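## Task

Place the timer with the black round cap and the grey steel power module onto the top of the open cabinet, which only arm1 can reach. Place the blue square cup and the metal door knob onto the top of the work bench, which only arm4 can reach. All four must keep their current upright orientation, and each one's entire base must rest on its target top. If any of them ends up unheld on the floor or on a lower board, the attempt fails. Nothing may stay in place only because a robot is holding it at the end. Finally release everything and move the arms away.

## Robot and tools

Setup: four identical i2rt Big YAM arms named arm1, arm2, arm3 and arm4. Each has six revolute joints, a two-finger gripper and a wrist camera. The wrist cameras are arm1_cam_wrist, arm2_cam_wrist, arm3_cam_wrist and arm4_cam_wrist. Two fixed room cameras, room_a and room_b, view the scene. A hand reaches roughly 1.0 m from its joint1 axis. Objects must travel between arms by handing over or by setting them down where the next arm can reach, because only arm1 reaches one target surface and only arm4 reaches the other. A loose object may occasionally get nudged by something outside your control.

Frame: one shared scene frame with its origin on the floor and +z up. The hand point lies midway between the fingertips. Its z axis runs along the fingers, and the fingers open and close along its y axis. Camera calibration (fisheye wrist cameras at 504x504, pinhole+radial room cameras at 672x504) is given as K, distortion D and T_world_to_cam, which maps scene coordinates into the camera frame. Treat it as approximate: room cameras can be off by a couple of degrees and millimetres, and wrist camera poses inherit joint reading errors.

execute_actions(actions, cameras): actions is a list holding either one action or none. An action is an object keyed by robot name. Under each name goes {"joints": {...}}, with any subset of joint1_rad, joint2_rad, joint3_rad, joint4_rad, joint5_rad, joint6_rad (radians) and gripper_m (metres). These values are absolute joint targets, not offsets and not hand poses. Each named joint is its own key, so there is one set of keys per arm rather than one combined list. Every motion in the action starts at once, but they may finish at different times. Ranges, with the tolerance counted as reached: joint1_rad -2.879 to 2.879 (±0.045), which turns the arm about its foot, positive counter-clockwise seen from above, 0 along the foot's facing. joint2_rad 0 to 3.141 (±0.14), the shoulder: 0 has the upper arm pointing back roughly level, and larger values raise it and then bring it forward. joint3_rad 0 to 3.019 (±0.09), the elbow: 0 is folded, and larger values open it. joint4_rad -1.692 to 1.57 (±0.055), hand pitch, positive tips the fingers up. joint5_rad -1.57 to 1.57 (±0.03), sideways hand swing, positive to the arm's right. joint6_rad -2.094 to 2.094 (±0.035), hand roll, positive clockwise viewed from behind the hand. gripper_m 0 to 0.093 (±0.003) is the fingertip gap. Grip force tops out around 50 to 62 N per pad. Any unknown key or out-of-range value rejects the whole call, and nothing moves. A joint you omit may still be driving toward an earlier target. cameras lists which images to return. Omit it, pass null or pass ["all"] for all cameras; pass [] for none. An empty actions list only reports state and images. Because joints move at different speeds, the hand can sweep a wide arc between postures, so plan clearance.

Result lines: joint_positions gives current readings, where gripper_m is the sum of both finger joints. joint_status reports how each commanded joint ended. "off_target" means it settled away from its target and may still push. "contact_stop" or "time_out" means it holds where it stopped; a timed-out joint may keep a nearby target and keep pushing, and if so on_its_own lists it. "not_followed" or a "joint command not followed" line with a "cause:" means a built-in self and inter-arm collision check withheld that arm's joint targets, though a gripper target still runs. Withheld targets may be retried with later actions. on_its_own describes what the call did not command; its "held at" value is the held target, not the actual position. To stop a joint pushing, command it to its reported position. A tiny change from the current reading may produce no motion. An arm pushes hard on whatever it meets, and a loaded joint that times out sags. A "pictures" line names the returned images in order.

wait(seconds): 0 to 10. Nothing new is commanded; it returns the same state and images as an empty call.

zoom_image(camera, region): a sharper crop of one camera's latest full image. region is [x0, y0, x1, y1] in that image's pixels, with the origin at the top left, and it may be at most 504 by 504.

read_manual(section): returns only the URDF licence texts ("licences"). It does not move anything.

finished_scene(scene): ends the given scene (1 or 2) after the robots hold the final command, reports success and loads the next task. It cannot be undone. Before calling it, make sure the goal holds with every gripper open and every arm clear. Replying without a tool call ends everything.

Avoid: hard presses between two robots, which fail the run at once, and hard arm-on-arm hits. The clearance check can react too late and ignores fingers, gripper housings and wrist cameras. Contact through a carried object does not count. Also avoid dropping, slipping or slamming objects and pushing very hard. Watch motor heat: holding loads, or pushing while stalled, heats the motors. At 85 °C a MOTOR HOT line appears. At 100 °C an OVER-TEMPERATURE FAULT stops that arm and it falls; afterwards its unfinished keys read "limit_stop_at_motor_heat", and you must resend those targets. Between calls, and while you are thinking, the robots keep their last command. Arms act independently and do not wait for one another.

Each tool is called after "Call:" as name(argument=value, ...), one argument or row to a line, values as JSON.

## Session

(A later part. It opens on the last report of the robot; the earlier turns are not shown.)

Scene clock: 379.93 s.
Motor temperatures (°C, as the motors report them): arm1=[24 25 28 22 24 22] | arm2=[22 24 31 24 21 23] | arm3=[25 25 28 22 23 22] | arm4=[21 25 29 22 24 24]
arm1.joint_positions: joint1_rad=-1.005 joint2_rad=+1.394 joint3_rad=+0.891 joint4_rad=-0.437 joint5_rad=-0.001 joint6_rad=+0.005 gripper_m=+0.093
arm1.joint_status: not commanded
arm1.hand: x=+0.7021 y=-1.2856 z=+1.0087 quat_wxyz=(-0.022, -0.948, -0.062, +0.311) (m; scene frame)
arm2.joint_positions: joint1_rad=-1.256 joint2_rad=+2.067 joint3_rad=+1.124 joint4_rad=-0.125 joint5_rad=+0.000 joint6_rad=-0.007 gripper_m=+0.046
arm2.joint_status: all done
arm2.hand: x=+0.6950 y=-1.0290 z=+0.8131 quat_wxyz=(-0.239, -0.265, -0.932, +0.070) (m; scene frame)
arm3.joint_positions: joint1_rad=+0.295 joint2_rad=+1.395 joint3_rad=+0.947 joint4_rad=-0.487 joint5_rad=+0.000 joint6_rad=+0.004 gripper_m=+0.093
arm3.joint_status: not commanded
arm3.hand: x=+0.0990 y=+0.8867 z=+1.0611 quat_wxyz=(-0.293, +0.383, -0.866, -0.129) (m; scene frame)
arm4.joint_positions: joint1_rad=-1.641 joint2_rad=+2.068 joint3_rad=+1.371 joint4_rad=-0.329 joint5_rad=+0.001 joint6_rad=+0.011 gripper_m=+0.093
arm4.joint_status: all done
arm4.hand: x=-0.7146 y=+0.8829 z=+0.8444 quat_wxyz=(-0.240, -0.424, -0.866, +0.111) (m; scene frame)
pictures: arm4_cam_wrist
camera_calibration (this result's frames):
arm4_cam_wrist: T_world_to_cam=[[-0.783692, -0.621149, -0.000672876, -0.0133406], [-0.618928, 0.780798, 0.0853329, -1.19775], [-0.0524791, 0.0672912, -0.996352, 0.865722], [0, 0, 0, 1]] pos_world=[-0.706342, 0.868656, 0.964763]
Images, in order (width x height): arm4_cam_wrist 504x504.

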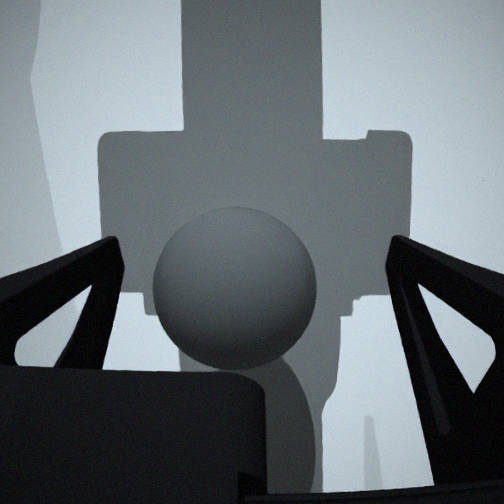

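Call:
execute_actions(
  actions=[
    {"arm2":{"joints":{"joint2_rad":2.067,"gripper_m":0.093}},"arm4":{"joints":{"joint3_rad":1.33}}},
  ],
  cameras=[],
)

Call:
execute_actions(
  actions=[
    {"arm2":{"joints":{"joint2_rad":1.4,"joint3_rad":0.92,"joint4_rad":-0.5}},"arm4":{"joints":{"gripper_m":0}}},
  ],
  cameras=["arm4_cam_wrist"],
)

Call:
execute_actions(
  actions=[
    {"arm2":{"joints":{"joint1_rad":0.3,"joint2_rad":1.0}},"arm4":{"joints":{"joint2_rad":1.6,"joint3_rad":1.15,"joint4_rad":-0.5}},"arm1":{"joints":{"joint1_rad":-1.50,"joint2_rad":1.70,"joint3_rad":0.87,"joint4_rad":-0.2}}},
  ],
  cameras=["arm1_cam_wrist"],
)

Call:
execute_actions(
  actions=[
    {"arm4":{"joints":{"joint1_rad":0.62}}},
  ],
  cameras=["arm4_cam_wrist"],
)

Scene clock: 384.60 s.
Motor temperatures (°C, as the motors report them): arm1=[24 25 28 22 24 22] | arm2=[22 24 31 24 21 23] | arm3=[25 25 28 22 23 22] | arm4=[21 25 29 22 24 24]
arm1.joint_positions: joint1_rad=-1.005 joint2_rad=+1.394 joint3_rad=+0.891 joint4_rad=-0.437 joint5_rad=-0.001 joint6_rad=+0.005 gripper_m=+0.093
arm1.joint_status: not commanded
arm1.hand: x=+0.7021 y=-1.2856 z=+1.0087 quat_wxyz=(-0.022, -0.948, -0.062, +0.311) (m; scene frame)
arm2.joint_positions: joint1_rad=-1.256 joint2_rad=+2.066 joint3_rad=+1.124 joint4_rad=-0.125 joint5_rad=+0.000 joint6_rad=-0.007 gripper_m=+0.093
arm2.joint_status: all done
arm2.hand: x=+0.6952 y=-1.0291 z=+0.8135 quat_wxyz=(-0.239, -0.265, -0.932, +0.070) (m; scene frame)
arm3.joint_positions: joint1_rad=+0.295 joint2_rad=+1.395 joint3_rad=+0.947 joint4_rad=-0.487 joint5_rad=+0.000 joint6_rad=+0.004 gripper_m=+0.093
arm3.joint_status: not commanded
arm3.hand: x=+0.0990 y=+0.8867 z=+1.0611 quat_wxyz=(-0.293, +0.383, -0.866, -0.129) (m; scene frame)
arm4.joint_positions: joint1_rad=-1.641 joint2_rad=+2.069 joint3_rad=+1.326 joint4_rad=-0.325 joint5_rad=+0.001 joint6_rad=+0.011 gripper_m=+0.093
arm4.joint_status: all done
arm4.hand: x=-0.7272 y=+0.8990 z=+0.8257 quat_wxyz=(-0.221, -0.427, -0.871, +0.102) (m; scene frame)
pictures: none
No camera images: the call's "cameras" was empty. Leave "cameras" out to get every camera's image.

Scene clock: 386.10 s.
Motor temperatures (°C, as the motors report them): arm1=[24 25 28 22 24 22] | arm2=[22 24 31 24 21 23] | arm3=[25 24 28 22 23 22] | arm4=[21 25 29 22 24 24]
arm1.joint_positions: joint1_rad=-1.005 joint2_rad=+1.394 joint3_rad=+0.891 joint4_rad=-0.437 joint5_rad=-0.001 joint6_rad=+0.005 gripper_m=+0.093
arm1.joint_status: not commanded
arm1.hand: x=+0.7021 y=-1.2856 z=+1.0087 quat_wxyz=(-0.022, -0.948, -0.062, +0.311) (m; scene frame)
arm2.joint_positions: joint1_rad=-1.256 joint2_rad=+1.393 joint3_rad=+0.916 joint4_rad=-0.483 joint5_rad=+0.000 joint6_rad=-0.007 gripper_m=+0.093
arm2.joint_status: all done
arm2.hand: x=+0.6082 y=-0.9745 z=+1.0449 quat_wxyz=(-0.288, -0.261, -0.918, +0.084) (m; scene frame)
arm3.joint_positions: joint1_rad=+0.295 joint2_rad=+1.395 joint3_rad=+0.947 joint4_rad=-0.487 joint5_rad=+0.000 joint6_rad=+0.004 gripper_m=+0.093
arm3.joint_status: not commanded
arm3.hand: x=+0.0990 y=+0.8867 z=+1.0611 quat_wxyz=(-0.293, +0.383, -0.866, -0.129) (m; scene frame)
arm4.joint_positions: joint1_rad=-1.641 joint2_rad=+2.069 joint3_rad=+1.326 joint4_rad=-0.325 joint5_rad=+0.000 joint6_rad=+0.010 gripper_m=+0.051
arm4.joint_status: gripper_m off_target (ended at +0.051, target +0.000)
arm4.hand: x=-0.7269 y=+0.8992 z=+0.8257 quat_wxyz=(-0.222, -0.426, -0.871, +0.102) (m; scene frame)
pictures: arm4_cam_wrist
camera_calibration (this result's frames):
arm4_cam_wrist: T_world_to_cam=[[-0.782872, -0.622182, -0.00109463, -0.0110167], [-0.617219, 0.776404, 0.127426, -1.24611], [-0.0784324, 0.100434, -0.991847, 0.792929], [0, 0, 0, 1]] pos_world=[-0.715553, 0.88099, 0.945239]
Images, in order (width x height): arm4_cam_wrist 504x504.

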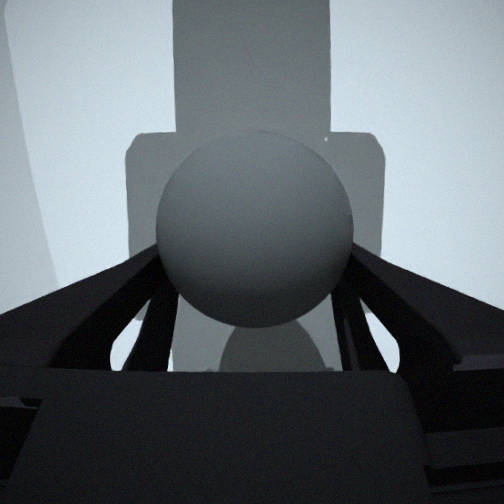

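Scene clock: 387.87 s.
Motor temperatures (°C, as the motors report them): arm1=[24 25 28 22 24 22] | arm2=[22 23 31 24 21 23] | arm3=[25 24 28 22 23 22] | arm4=[21 25 29 22 24 24]
arm1.joint_positions: joint1_rad=-1.505 joint2_rad=+1.711 joint3_rad=+0.869 joint4_rad=-0.219 joint5_rad=-0.001 joint6_rad=+0.005 gripper_m=+0.093
arm1.joint_status: all done
arm1.hand: x=+0.7166 y=-1.0340 z=+0.8726 quat_wxyz=(+0.045, -0.951, +0.177, +0.249) (m; scene frame)
arm2.joint_positions: joint1_rad=+0.302 joint2_rad=+1.006 joint3_rad=+0.916 joint4_rad=-0.486 joint5_rad=+0.000 joint6_rad=-0.007 gripper_m=+0.093
arm2.joint_status: all done
arm2.hand: x=+0.4352 y=-0.3184 z=+1.2257 quat_wxyz=(-0.420, +0.422, -0.771, -0.227) (m; scene frame)
arm3.joint_positions: joint1_rad=+0.295 joint2_rad=+1.395 joint3_rad=+0.947 joint4_rad=-0.487 joint5_rad=+0.000 joint6_rad=+0.004 gripper_m=+0.093
arm3.joint_status: not commanded
arm3.hand: x=+0.0990 y=+0.8867 z=+1.0611 quat_wxyz=(-0.293, +0.383, -0.866, -0.129) (m; scene frame)
arm4.joint_positions: joint1_rad=-1.641 joint2_rad=+1.608 joint3_rad=+1.121 joint4_rad=-0.499 joint5_rad=+0.000 joint6_rad=+0.010 gripper_m=+0.051
arm4.joint_status: all done
arm4.hand: x=-0.7799 y=+0.9640 z=+0.9925 quat_wxyz=(-0.257, -0.422, -0.861, +0.119) (m; scene frame)
pictures: arm1_cam_wrist
camera_calibration (this result's frames):
arm1_cam_wrist: T_world_to_cam=[[0.346347, 0.938009, -0.0135173, 0.738934], [0.93241, -0.342623, 0.114986, -1.12102], [0.103226, -0.0524286, -0.993275, 0.863718], [0, 0, 0, 1]] pos_world=[0.700162, -1.03193, 0.996799]
Images, in order (width x height): arm1_cam_wrist 504x504.

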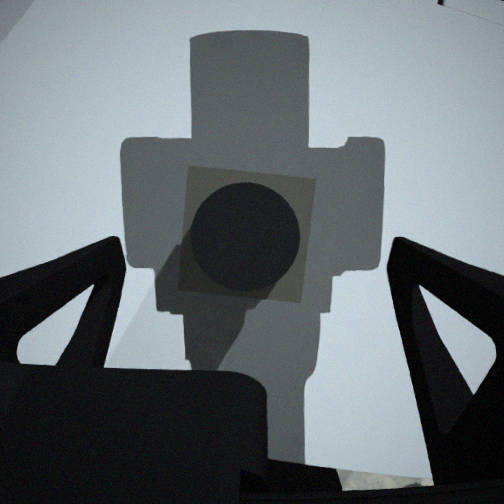

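Scene clock: 390.07 s.
Motor temperatures (°C, as the motors report them): arm1=[24 25 28 22 24 22] | arm2=[22 23 31 24 21 23] | arm3=[25 24 28 22 23 22] | arm4=[21 25 29 22 24 24]
arm1.joint_positions: joint1_rad=-1.505 joint2_rad=+1.711 joint3_rad=+0.869 joint4_rad=-0.219 joint5_rad=-0.001 joint6_rad=+0.005 gripper_m=+0.093
arm1.joint_status: not commanded
arm1.hand: x=+0.7166 y=-1.0340 z=+0.8726 quat_wxyz=(+0.045, -0.951, +0.177, +0.249) (m; scene frame)
arm2.joint_positions: joint1_rad=+0.302 joint2_rad=+1.006 joint3_rad=+0.916 joint4_rad=-0.486 joint5_rad=+0.000 joint6_rad=-0.007 gripper_m=+0.093
arm2.joint_status: not commanded
arm2.hand: x=+0.4352 y=-0.3184 z=+1.2257 quat_wxyz=(-0.420, +0.422, -0.771, -0.227) (m; scene frame)
arm3.joint_positions: joint1_rad=+0.295 joint2_rad=+1.395 joint3_rad=+0.947 joint4_rad=-0.487 joint5_rad=+0.000 joint6_rad=+0.004 gripper_m=+0.093
arm3.joint_status: not commanded
arm3.hand: x=+0.0990 y=+0.8867 z=+1.0611 quat_wxyz=(-0.293, +0.383, -0.866, -0.129) (m; scene frame)
arm4.joint_positions: joint1_rad=+0.623 joint2_rad=+1.608 joint3_rad=+1.121 joint4_rad=-0.499 joint5_rad=-0.001 joint6_rad=+0.010 gripper_m=+0.051
arm4.joint_status: all done
arm4.hand: x=-1.0211 y=+1.9803 z=+1.0047 quat_wxyz=(-0.225, +0.599, -0.745, -0.188) (m; scene frame)
pictures: arm4_cam_wrist
camera_calibration (this result's frames):
arm4_cam_wrist: T_world_to_cam=[[0.978932, -0.204185, 0.000217264, 1.40147], [-0.204126, -0.978625, 0.0249976, 1.71033], [-0.0048915, -0.0245153, -0.999687, 1.16919], [0, 0, 0, 1]] pos_world=[-1.0171, 1.9886, 1.12577]
Images, in order (width x height): arm4_cam_wrist 504x504.

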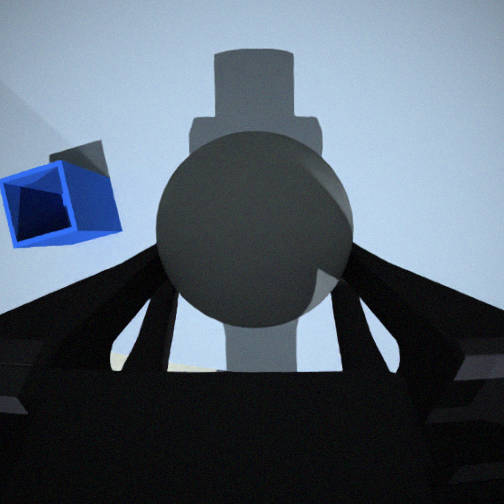

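Call:
execute_actions(
  actions=[
    {"arm4":{"joints":{"joint2_rad":2.04,"joint3_rad":1.23,"joint4_rad":-0.22}},"arm1":{"joints":{"joint2_rad":1.875,"joint3_rad":0.86,"joint4_rad":0.03,"joint6_rad":0.1}}},
  ],
  cameras=["arm1_cam_wrist"],
)

Call:
execute_actions(
  actions=[
    {"arm4":{"joints":{"joint2_rad":2.10,"joint4_rad":-0.19}},"arm1":{"joints":{"gripper_m":0}}},
  ],
  cameras=["arm4_cam_wrist"],
)

Call:
execute_actions(
  actions=[
    {"arm4":{"joints":{"joint2_rad":2.14}},"arm1":{"joints":{"joint2_rad":1.4,"joint3_rad":0.9,"joint4_rad":-0.45,"joint6_rad":0}}},
  ],
  cameras=[],
)

Call:
execute_actions(
  actions=[
    {"arm1":{"joints":{"joint1_rad":1.9}}},
  ],
  cameras=["arm1_cam_wrist"],
)

Scene clock: 398.00 s.
Motor temperatures (°C, as the motors report them): arm1=[24 25 28 22 24 22] | arm2=[22 23 31 24 21 23] | arm3=[25 24 28 22 23 22] | arm4=[21 25 29 22 24 24]
arm1.joint_positions: joint1_rad=-1.505 joint2_rad=+1.884 joint3_rad=+0.858 joint4_rad=+0.011 joint5_rad=-0.001 joint6_rad=+0.093 gripper_m=+0.093
arm1.joint_status: all done
arm1.hand: x=+0.7028 y=-1.0287 z=+0.8106 quat_wxyz=(+0.037, -0.936, +0.217, +0.273) (m; scene frame)
arm2.joint_positions: joint1_rad=+0.302 joint2_rad=+1.006 joint3_rad=+0.916 joint4_rad=-0.486 joint5_rad=+0.000 joint6_rad=-0.007 gripper_m=+0.093
arm2.joint_status: not commanded
arm2.hand: x=+0.4352 y=-0.3184 z=+1.2257 quat_wxyz=(-0.420, +0.422, -0.771, -0.227) (m; scene frame)
arm3.joint_positions: joint1_rad=+0.295 joint2_rad=+1.395 joint3_rad=+0.947 joint4_rad=-0.487 joint5_rad=+0.000 joint6_rad=+0.004 gripper_m=+0.093
arm3.joint_status: not commanded
arm3.hand: x=+0.0990 y=+0.8867 z=+1.0611 quat_wxyz=(-0.293, +0.383, -0.866, -0.129) (m; scene frame)
arm4.joint_positions: joint1_rad=+0.623 joint2_rad=+2.051 joint3_rad=+1.205 joint4_rad=-0.237 joint5_rad=-0.001 joint6_rad=+0.010 gripper_m=+0.000
arm4.joint_status: all done
arm4.on_its_own: gripper_m moved -0.051 to your old target +0.000
arm4.hand: x=-1.0115 y=+2.0298 z=+0.8143 quat_wxyz=(-0.189, +0.607, -0.755, -0.158) (m; scene frame)
pictures: arm1_cam_wrist
camera_calibration (this result's frames):
arm1_cam_wrist: T_world_to_cam=[[0.413649, 0.908506, -0.0592604, 0.697399], [0.909578, -0.409556, 0.0702299, -1.11579], [0.0395338, -0.0829524, -0.995769, 0.819256], [0, 0, 0, 1]] pos_world=[0.694034, -1.02261, 0.93548]
Images, in order (width x height): arm1_cam_wrist 504x504.

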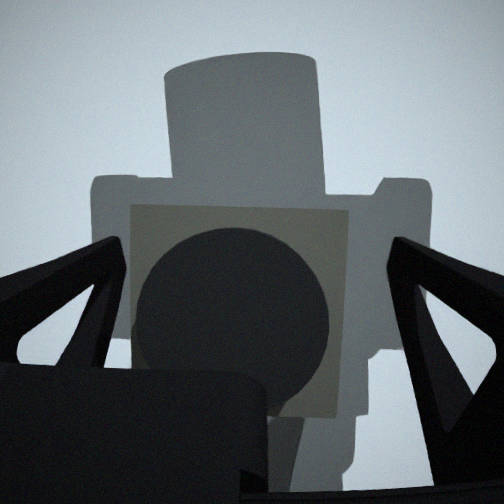

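Scene clock: 398.80 s.
Motor temperatures (°C, as the motors report them): arm1=[24 26 27 22 24 22] | arm2=[22 23 31 24 21 23] | arm3=[25 24 28 22 23 22] | arm4=[21 25 29 22 24 24]
arm1.joint_positions: joint1_rad=-1.505 joint2_rad=+1.884 joint3_rad=+0.858 joint4_rad=+0.011 joint5_rad=+0.000 joint6_rad=+0.093 gripper_m=+0.044
arm1.joint_status: gripper_m off_target (ended at +0.044, target +0.000)
arm1.hand: x=+0.7027 y=-1.0286 z=+0.8107 quat_wxyz=(+0.037, -0.936, +0.218, +0.274) (m; scene frame)
arm2.joint_positions: joint1_rad=+0.302 joint2_rad=+1.006 joint3_rad=+0.916 joint4_rad=-0.486 joint5_rad=+0.000 joint6_rad=-0.007 gripper_m=+0.093
arm2.joint_status: not commanded
arm2.hand: x=+0.4352 y=-0.3184 z=+1.2257 quat_wxyz=(-0.420, +0.422, -0.771, -0.227) (m; scene frame)
arm3.joint_positions: joint1_rad=+0.295 joint2_rad=+1.395 joint3_rad=+0.947 joint4_rad=-0.487 joint5_rad=+0.000 joint6_rad=+0.004 gripper_m=+0.093
arm3.joint_status: not commanded
arm3.hand: x=+0.0990 y=+0.8867 z=+1.0611 quat_wxyz=(-0.293, +0.383, -0.866, -0.129) (m; scene frame)
arm4.joint_positions: joint1_rad=+0.623 joint2_rad=+2.097 joint3_rad=+1.205 joint4_rad=-0.207 joint5_rad=-0.001 joint6_rad=+0.010 gripper_m=+0.000
arm4.joint_status: all done
arm4.hand: x=-1.0122 y=+2.0269 z=+0.7896 quat_wxyz=(-0.183, +0.609, -0.757, -0.153) (m; scene frame)
pictures: arm4_cam_wrist
camera_calibration (this result's frames):
arm4_cam_wrist: T_world_to_cam=[[0.978985, -0.203929, 0.000598413, 1.40149], [-0.202052, -0.96957, 0.138236, 1.65751], [-0.0276101, -0.135452, -0.990399, 1.14995], [0, 0, 0, 1]] pos_world=[-1.00538, 2.04864, 0.908945]
Images, in order (width x height): arm4_cam_wrist 504x504.

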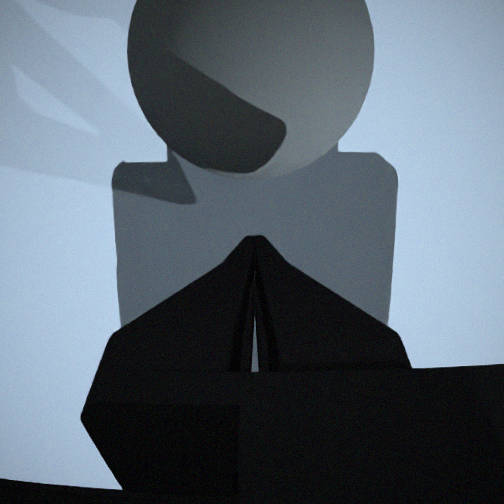

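Scene clock: 400.07 s.
Motor temperatures (°C, as the motors report them): arm1=[24 26 28 22 24 22] | arm2=[22 23 31 24 21 23] | arm3=[25 24 28 22 23 22] | arm4=[21 25 29 22 24 24]
arm1.joint_positions: joint1_rad=-1.505 joint2_rad=+1.395 joint3_rad=+0.862 joint4_rad=-0.440 joint5_rad=+0.000 joint6_rad=+0.007 gripper_m=+0.044
arm1.joint_status: all done
arm1.hand: x=+0.7416 y=-1.0434 z=+0.9942 quat_wxyz=(+0.052, -0.939, +0.176, +0.291) (m; scene frame)
arm2.joint_positions: joint1_rad=+0.302 joint2_rad=+1.006 joint3_rad=+0.916 joint4_rad=-0.486 joint5_rad=+0.000 joint6_rad=-0.007 gripper_m=+0.093
arm2.joint_status: not commanded
arm2.hand: x=+0.4352 y=-0.3184 z=+1.2257 quat_wxyz=(-0.420, +0.422, -0.771, -0.227) (m; scene frame)
arm3.joint_positions: joint1_rad=+0.295 joint2_rad=+1.395 joint3_rad=+0.947 joint4_rad=-0.487 joint5_rad=+0.000 joint6_rad=+0.004 gripper_m=+0.093
arm3.joint_status: not commanded
arm3.hand: x=+0.0990 y=+0.8867 z=+1.0611 quat_wxyz=(-0.293, +0.383, -0.866, -0.129) (m; scene frame)
arm4.joint_positions: joint1_rad=+0.623 joint2_rad=+2.123 joint3_rad=+1.207 joint4_rad=-0.203 joint5_rad=-0.001 joint6_rad=+0.010 gripper_m=+0.000
arm4.joint_status: all done
arm4.hand: x=-1.0130 y=+2.0234 z=+0.7757 quat_wxyz=(-0.176, +0.610, -0.758, -0.147) (m; scene frame)
pictures: none
No camera images: the call's "cameras" was empty. Leave "cameras" out to get every camera's image.

Scene clock: 402.80 s.
Motor temperatures (°C, as the motors report them): arm1=[24 25 28 22 24 22] | arm2=[22 23 31 24 21 23] | arm3=[25 24 28 22 23 22] | arm4=[21 25 29 22 24 24]
arm1.joint_positions: joint1_rad=+1.906 joint2_rad=+1.399 joint3_rad=+0.862 joint4_rad=-0.440 joint5_rad=+0.000 joint6_rad=+0.006 gripper_m=+0.045
arm1.joint_status: all done
arm1.hand: x=+1.6869 y=-1.2648 z=+0.9894 quat_wxyz=(-0.291, -0.048, -0.955, +0.013) (m; scene frame)
arm2.joint_positions: joint1_rad=+0.302 joint2_rad=+1.006 joint3_rad=+0.916 joint4_rad=-0.486 joint5_rad=+0.000 joint6_rad=-0.007 gripper_m=+0.093
arm2.joint_status: not commanded
arm2.hand: x=+0.4352 y=-0.3184 z=+1.2257 quat_wxyz=(-0.420, +0.422, -0.771, -0.227) (m; scene frame)
arm3.joint_positions: joint1_rad=+0.295 joint2_rad=+1.395 joint3_rad=+0.947 joint4_rad=-0.487 joint5_rad=+0.000 joint6_rad=+0.004 gripper_m=+0.093
arm3.joint_status: not commanded
arm3.hand: x=+0.0990 y=+0.8867 z=+1.0611 quat_wxyz=(-0.293, +0.383, -0.866, -0.129) (m; scene frame)
arm4.joint_positions: joint1_rad=+0.623 joint2_rad=+2.123 joint3_rad=+1.207 joint4_rad=-0.203 joint5_rad=-0.001 joint6_rad=+0.010 gripper_m=+0.000
arm4.joint_status: not commanded
arm4.hand: x=-1.0130 y=+2.0234 z=+0.7757 quat_wxyz=(-0.176, +0.610, -0.758, -0.147) (m; scene frame)
pictures: arm1_cam_wrist
camera_calibration (this result's frames):
arm1_cam_wrist: T_world_to_cam=[[-0.0839508, -0.996391, -0.0125765, -1.10066], [-0.995839, 0.0834418, 0.0366423, 1.75089], [-0.0354606, 0.0156003, -0.999249, 1.19343], [0, 0, 0, 1]] pos_world=[1.69352, -1.2614, 1.11454]
Images, in order (width x height): arm1_cam_wrist 504x504.

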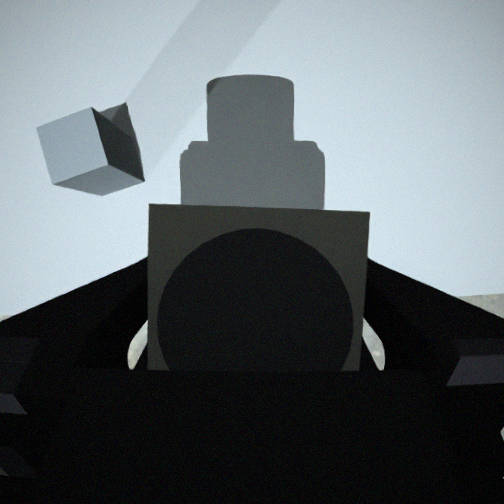

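Call:
execute_actions(
  actions=[
    {"arm4":{"joints":{"joint2_rad":1.7,"joint3_rad":1.15,"joint4_rad":-0.45,"gripper_m":0.093}},"arm1":{"joints":{"joint2_rad":1.84,"joint3_rad":1.03,"joint4_rad":-0.2}}},
  ],
  cameras=["arm4_cam_wrist","room_a"],
)

Call:
execute_actions(
  actions=[
    {"arm1":{"joints":{"joint2_rad":1.91,"joint4_rad":-0.15}}},
  ],
  cameras=["arm1_cam_wrist"],
)

Scene clock: 408.83 s.
Motor temperatures (°C, as the motors report them): arm1=[24 25 28 22 24 22] | arm2=[22 23 32 24 21 23] | arm3=[25 24 28 22 23 22] | arm4=[21 25 29 22 24 24]
arm1.joint_positions: joint1_rad=+1.906 joint2_rad=+1.857 joint3_rad=+1.011 joint4_rad=-0.221 joint5_rad=+0.000 joint6_rad=+0.006 gripper_m=+0.045
arm1.joint_status: all done
arm1.hand: x=+1.7622 y=-1.2718 z=+0.8467 quat_wxyz=(-0.248, -0.049, -0.968, +0.011) (m; scene frame)
arm2.joint_positions: joint1_rad=+0.302 joint2_rad=+1.006 joint3_rad=+0.916 joint4_rad=-0.486 joint5_rad=+0.000 joint6_rad=-0.007 gripper_m=+0.093
arm2.joint_status: not commanded
arm2.hand: x=+0.4352 y=-0.3184 z=+1.2257 quat_wxyz=(-0.420, +0.422, -0.771, -0.227) (m; scene frame)
arm3.joint_positions: joint1_rad=+0.295 joint2_rad=+1.395 joint3_rad=+0.947 joint4_rad=-0.487 joint5_rad=+0.000 joint6_rad=+0.004 gripper_m=+0.093
arm3.joint_status: not commanded
arm3.hand: x=+0.0990 y=+0.8867 z=+1.0611 quat_wxyz=(-0.293, +0.383, -0.866, -0.129) (m; scene frame)
arm4.joint_positions: joint1_rad=+0.623 joint2_rad=+1.698 joint3_rad=+1.130 joint4_rad=-0.439 joint5_rad=-0.001 joint6_rad=+0.010 gripper_m=+0.093
arm4.joint_status: all done
arm4.hand: x=-1.0184 y=+1.9941 z=+0.9661 quat_wxyz=(-0.217, +0.601, -0.747, -0.181) (m; scene frame)
pictures: arm4_cam_wrist, room_a
camera_calibration (this result's frames):
arm4_cam_wrist: T_world_to_cam=[[0.978907, -0.204307, 0.000549455, 1.40146], [-0.204113, -0.97785, 0.0463466, 1.7032], [-0.00893167, -0.0454811, -0.998925, 1.16791], [0, 0, 0, 1]] pos_world=[-1.01382, 2.00492, 1.08695]
Images, in order (width x height): arm4_cam_wrist 504x504, room_a 672x504.

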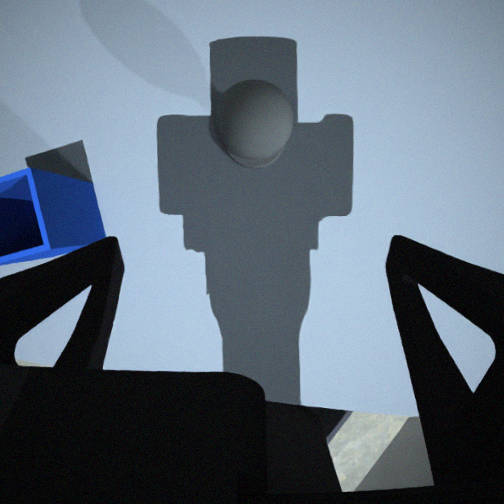

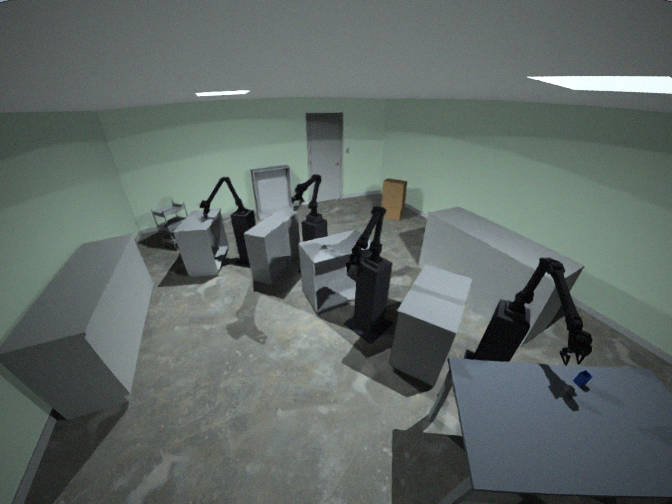

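Scene clock: 409.73 s.
Motor temperatures (°C, as the motors report them): arm1=[24 25 28 22 24 22] | arm2=[22 23 32 24 21 23] | arm3=[25 24 28 22 23 22] | arm4=[21 25 29 22 24 24]
arm1.joint_positions: joint1_rad=+1.906 joint2_rad=+1.900 joint3_rad=+1.011 joint4_rad=-0.166 joint5_rad=+0.000 joint6_rad=+0.006 gripper_m=+0.044
arm1.joint_status: all done
arm1.hand: x=+1.7667 y=-1.2725 z=+0.8297 quat_wxyz=(-0.253, -0.049, -0.966, +0.011) (m; scene frame)
arm2.joint_positions: joint1_rad=+0.302 joint2_rad=+1.006 joint3_rad=+0.916 joint4_rad=-0.486 joint5_rad=+0.000 joint6_rad=-0.007 gripper_m=+0.093
arm2.joint_status: not commanded
arm2.hand: x=+0.4352 y=-0.3184 z=+1.2257 quat_wxyz=(-0.420, +0.422, -0.771, -0.227) (m; scene frame)
arm3.joint_positions: joint1_rad=+0.295 joint2_rad=+1.395 joint3_rad=+0.947 joint4_rad=-0.487 joint5_rad=+0.000 joint6_rad=+0.004 gripper_m=+0.093
arm3.joint_status: not commanded
arm3.hand: x=+0.0990 y=+0.8867 z=+1.0611 quat_wxyz=(-0.293, +0.383, -0.866, -0.129) (m; scene frame)
arm4.joint_positions: joint1_rad=+0.623 joint2_rad=+1.698 joint3_rad=+1.130 joint4_rad=-0.439 joint5_rad=-0.001 joint6_rad=+0.010 gripper_m=+0.093
arm4.joint_status: not commanded
arm4.hand: x=-1.0184 y=+1.9941 z=+0.9661 quat_wxyz=(-0.217, +0.601, -0.747, -0.181) (m; scene frame)
pictures: arm1_cam_wrist
camera_calibration (this result's frames):
arm1_cam_wrist: T_world_to_cam=[[-0.0856441, -0.996234, -0.0135549, -1.09968], [-0.989894, 0.0835399, 0.114594, 1.76173], [-0.11303, 0.0232322, -0.99332, 1.17857], [0, 0, 0, 1]] pos_world=[1.78296, -1.27009, 0.953908]
Images, in order (width x height): arm1_cam_wrist 504x504.

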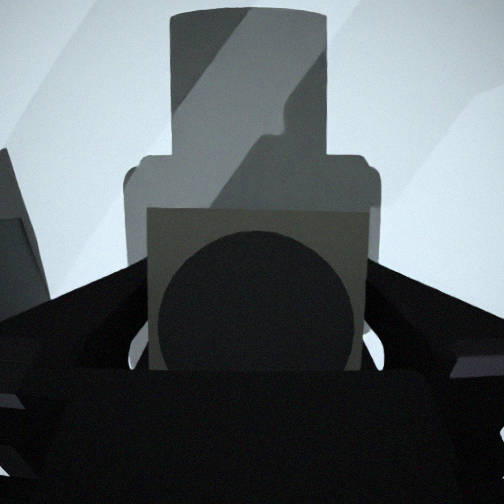

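Call:
execute_actions(
  actions=[
    {"arm1":{"joints":{"joint2_rad":1.90,"gripper_m":0.093}}},
  ],
  cameras=[],
)

Call:
execute_actions(
  actions=[
    {"arm1":{"joints":{"joint2_rad":1.0,"joint3_rad":0.9,"joint4_rad":-0.45}},"arm4":{"joints":{"joint2_rad":1.0,"joint3_rad":0.9}}},
  ],
  cameras=["arm1_cam_wrist","room_a","room_b"],
)

Scene clock: 412.67 s.
Motor temperatures (°C, as the motors report them): arm1=[24 26 28 22 24 22] | arm2=[22 23 32 24 21 23] | arm3=[25 24 28 22 23 22] | arm4=[21 25 29 22 24 24]
arm1.joint_positions: joint1_rad=+1.906 joint2_rad=+1.900 joint3_rad=+1.011 joint4_rad=-0.166 joint5_rad=+0.000 joint6_rad=+0.006 gripper_m=+0.093
arm1.joint_status: all done
arm1.hand: x=+1.7667 y=-1.2725 z=+0.8297 quat_wxyz=(-0.253, -0.049, -0.966, +0.011) (m; scene frame)
arm2.joint_positions: joint1_rad=+0.302 joint2_rad=+1.006 joint3_rad=+0.916 joint4_rad=-0.486 joint5_rad=+0.000 joint6_rad=-0.007 gripper_m=+0.093
arm2.joint_status: not commanded
arm2.hand: x=+0.4352 y=-0.3184 z=+1.2257 quat_wxyz=(-0.420, +0.422, -0.771, -0.227) (m; scene frame)
arm3.joint_positions: joint1_rad=+0.295 joint2_rad=+1.395 joint3_rad=+0.947 joint4_rad=-0.487 joint5_rad=+0.000 joint6_rad=+0.004 gripper_m=+0.093
arm3.joint_status: not commanded
arm3.hand: x=+0.0990 y=+0.8867 z=+1.0611 quat_wxyz=(-0.293, +0.383, -0.866, -0.129) (m; scene frame)
arm4.joint_positions: joint1_rad=+0.623 joint2_rad=+1.698 joint3_rad=+1.130 joint4_rad=-0.439 joint5_rad=-0.001 joint6_rad=+0.010 gripper_m=+0.093
arm4.joint_status: not commanded
arm4.hand: x=-1.0184 y=+1.9941 z=+0.9661 quat_wxyz=(-0.217, +0.601, -0.747, -0.181) (m; scene frame)
pictures: none
No camera images: the call's "cameras" was empty. Leave "cameras" out to get every camera's image.

Scene clock: 414.17 s.
Motor temperatures (°C, as the motors report them): arm1=[24 26 28 22 24 22] | arm2=[22 23 32 24 21 23] | arm3=[25 24 28 22 23 22] | arm4=[21 25 29 22 24 24]
arm1.joint_positions: joint1_rad=+1.906 joint2_rad=+0.993 joint3_rad=+0.890 joint4_rad=-0.436 joint5_rad=+0.000 joint6_rad=+0.006 gripper_m=+0.093
arm1.joint_status: all done
arm1.hand: x=+1.6606 y=-1.2625 z=+1.1928 quat_wxyz=(-0.492, -0.044, -0.869, +0.022) (m; scene frame)
arm2.joint_positions: joint1_rad=+0.302 joint2_rad=+1.006 joint3_rad=+0.916 joint4_rad=-0.486 joint5_rad=+0.000 joint6_rad=-0.007 gripper_m=+0.093
arm2.joint_status: not commanded
arm2.hand: x=+0.4352 y=-0.3184 z=+1.2257 quat_wxyz=(-0.420, +0.422, -0.771, -0.227) (m; scene frame)
arm3.joint_positions: joint1_rad=+0.295 joint2_rad=+1.395 joint3_rad=+0.947 joint4_rad=-0.487 joint5_rad=+0.000 joint6_rad=+0.004 gripper_m=+0.093
arm3.joint_status: not commanded
arm3.hand: x=+0.0990 y=+0.8867 z=+1.0611 quat_wxyz=(-0.293, +0.383, -0.866, -0.129) (m; scene frame)
arm4.joint_positions: joint1_rad=+0.623 joint2_rad=+0.995 joint3_rad=+0.889 joint4_rad=-0.446 joint5_rad=-0.001 joint6_rad=+0.010 gripper_m=+0.093
arm4.joint_status: all done
arm4.hand: x=-1.0443 y=+1.8654 z=+1.1970 quat_wxyz=(-0.380, +0.545, -0.678, -0.315) (m; scene frame)
pictures: arm1_cam_wrist, room_a, room_b
camera_calibration (this result's frames):
arm1_cam_wrist: T_world_to_cam=[[-0.0803679, -0.996739, -0.00724566, -1.11082], [-0.91736, 0.0768068, -0.390578, 2.08796], [0.38986, -0.024743, -0.920541, 0.544562], [0, 0, 0, 1]] pos_world=[1.61383, -1.2541, 1.30875]
Images, in order (width x height): arm1_cam_wrist 504x504, room_a 672x504, room_b 672x504.

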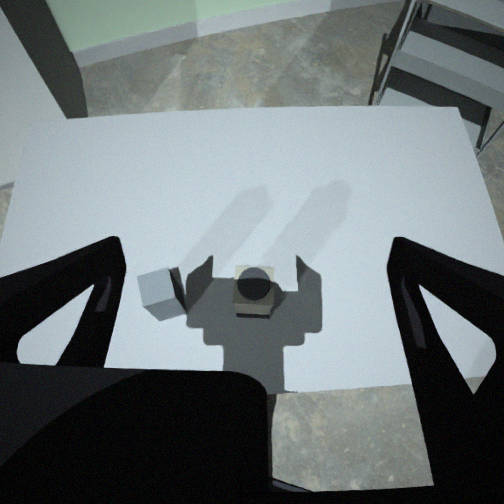

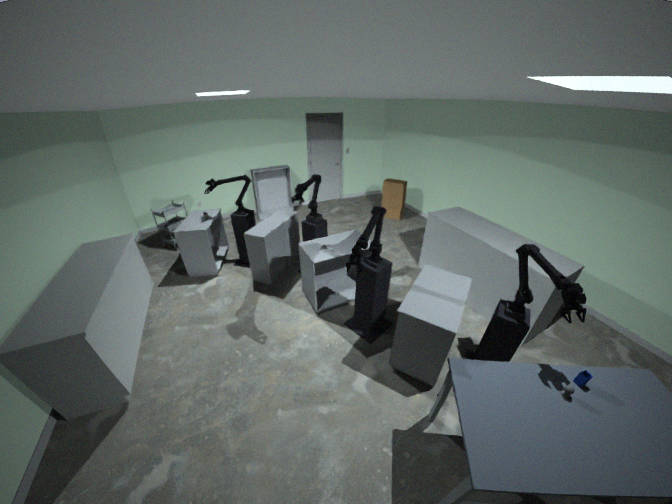

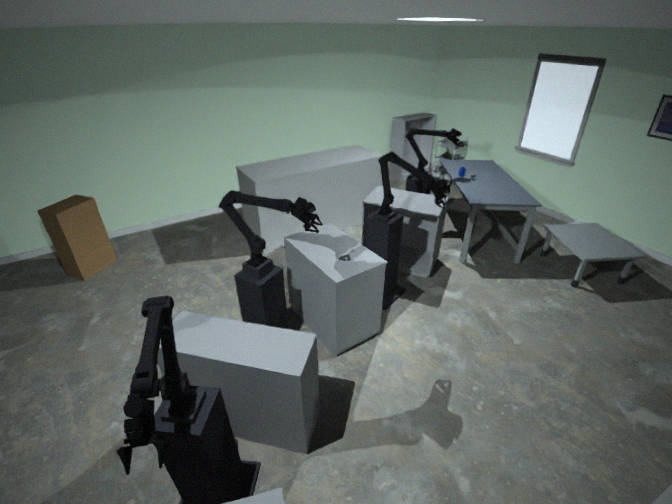

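Call:
finished_scene(
  scene=1,
)

The scene is finished: the task was done.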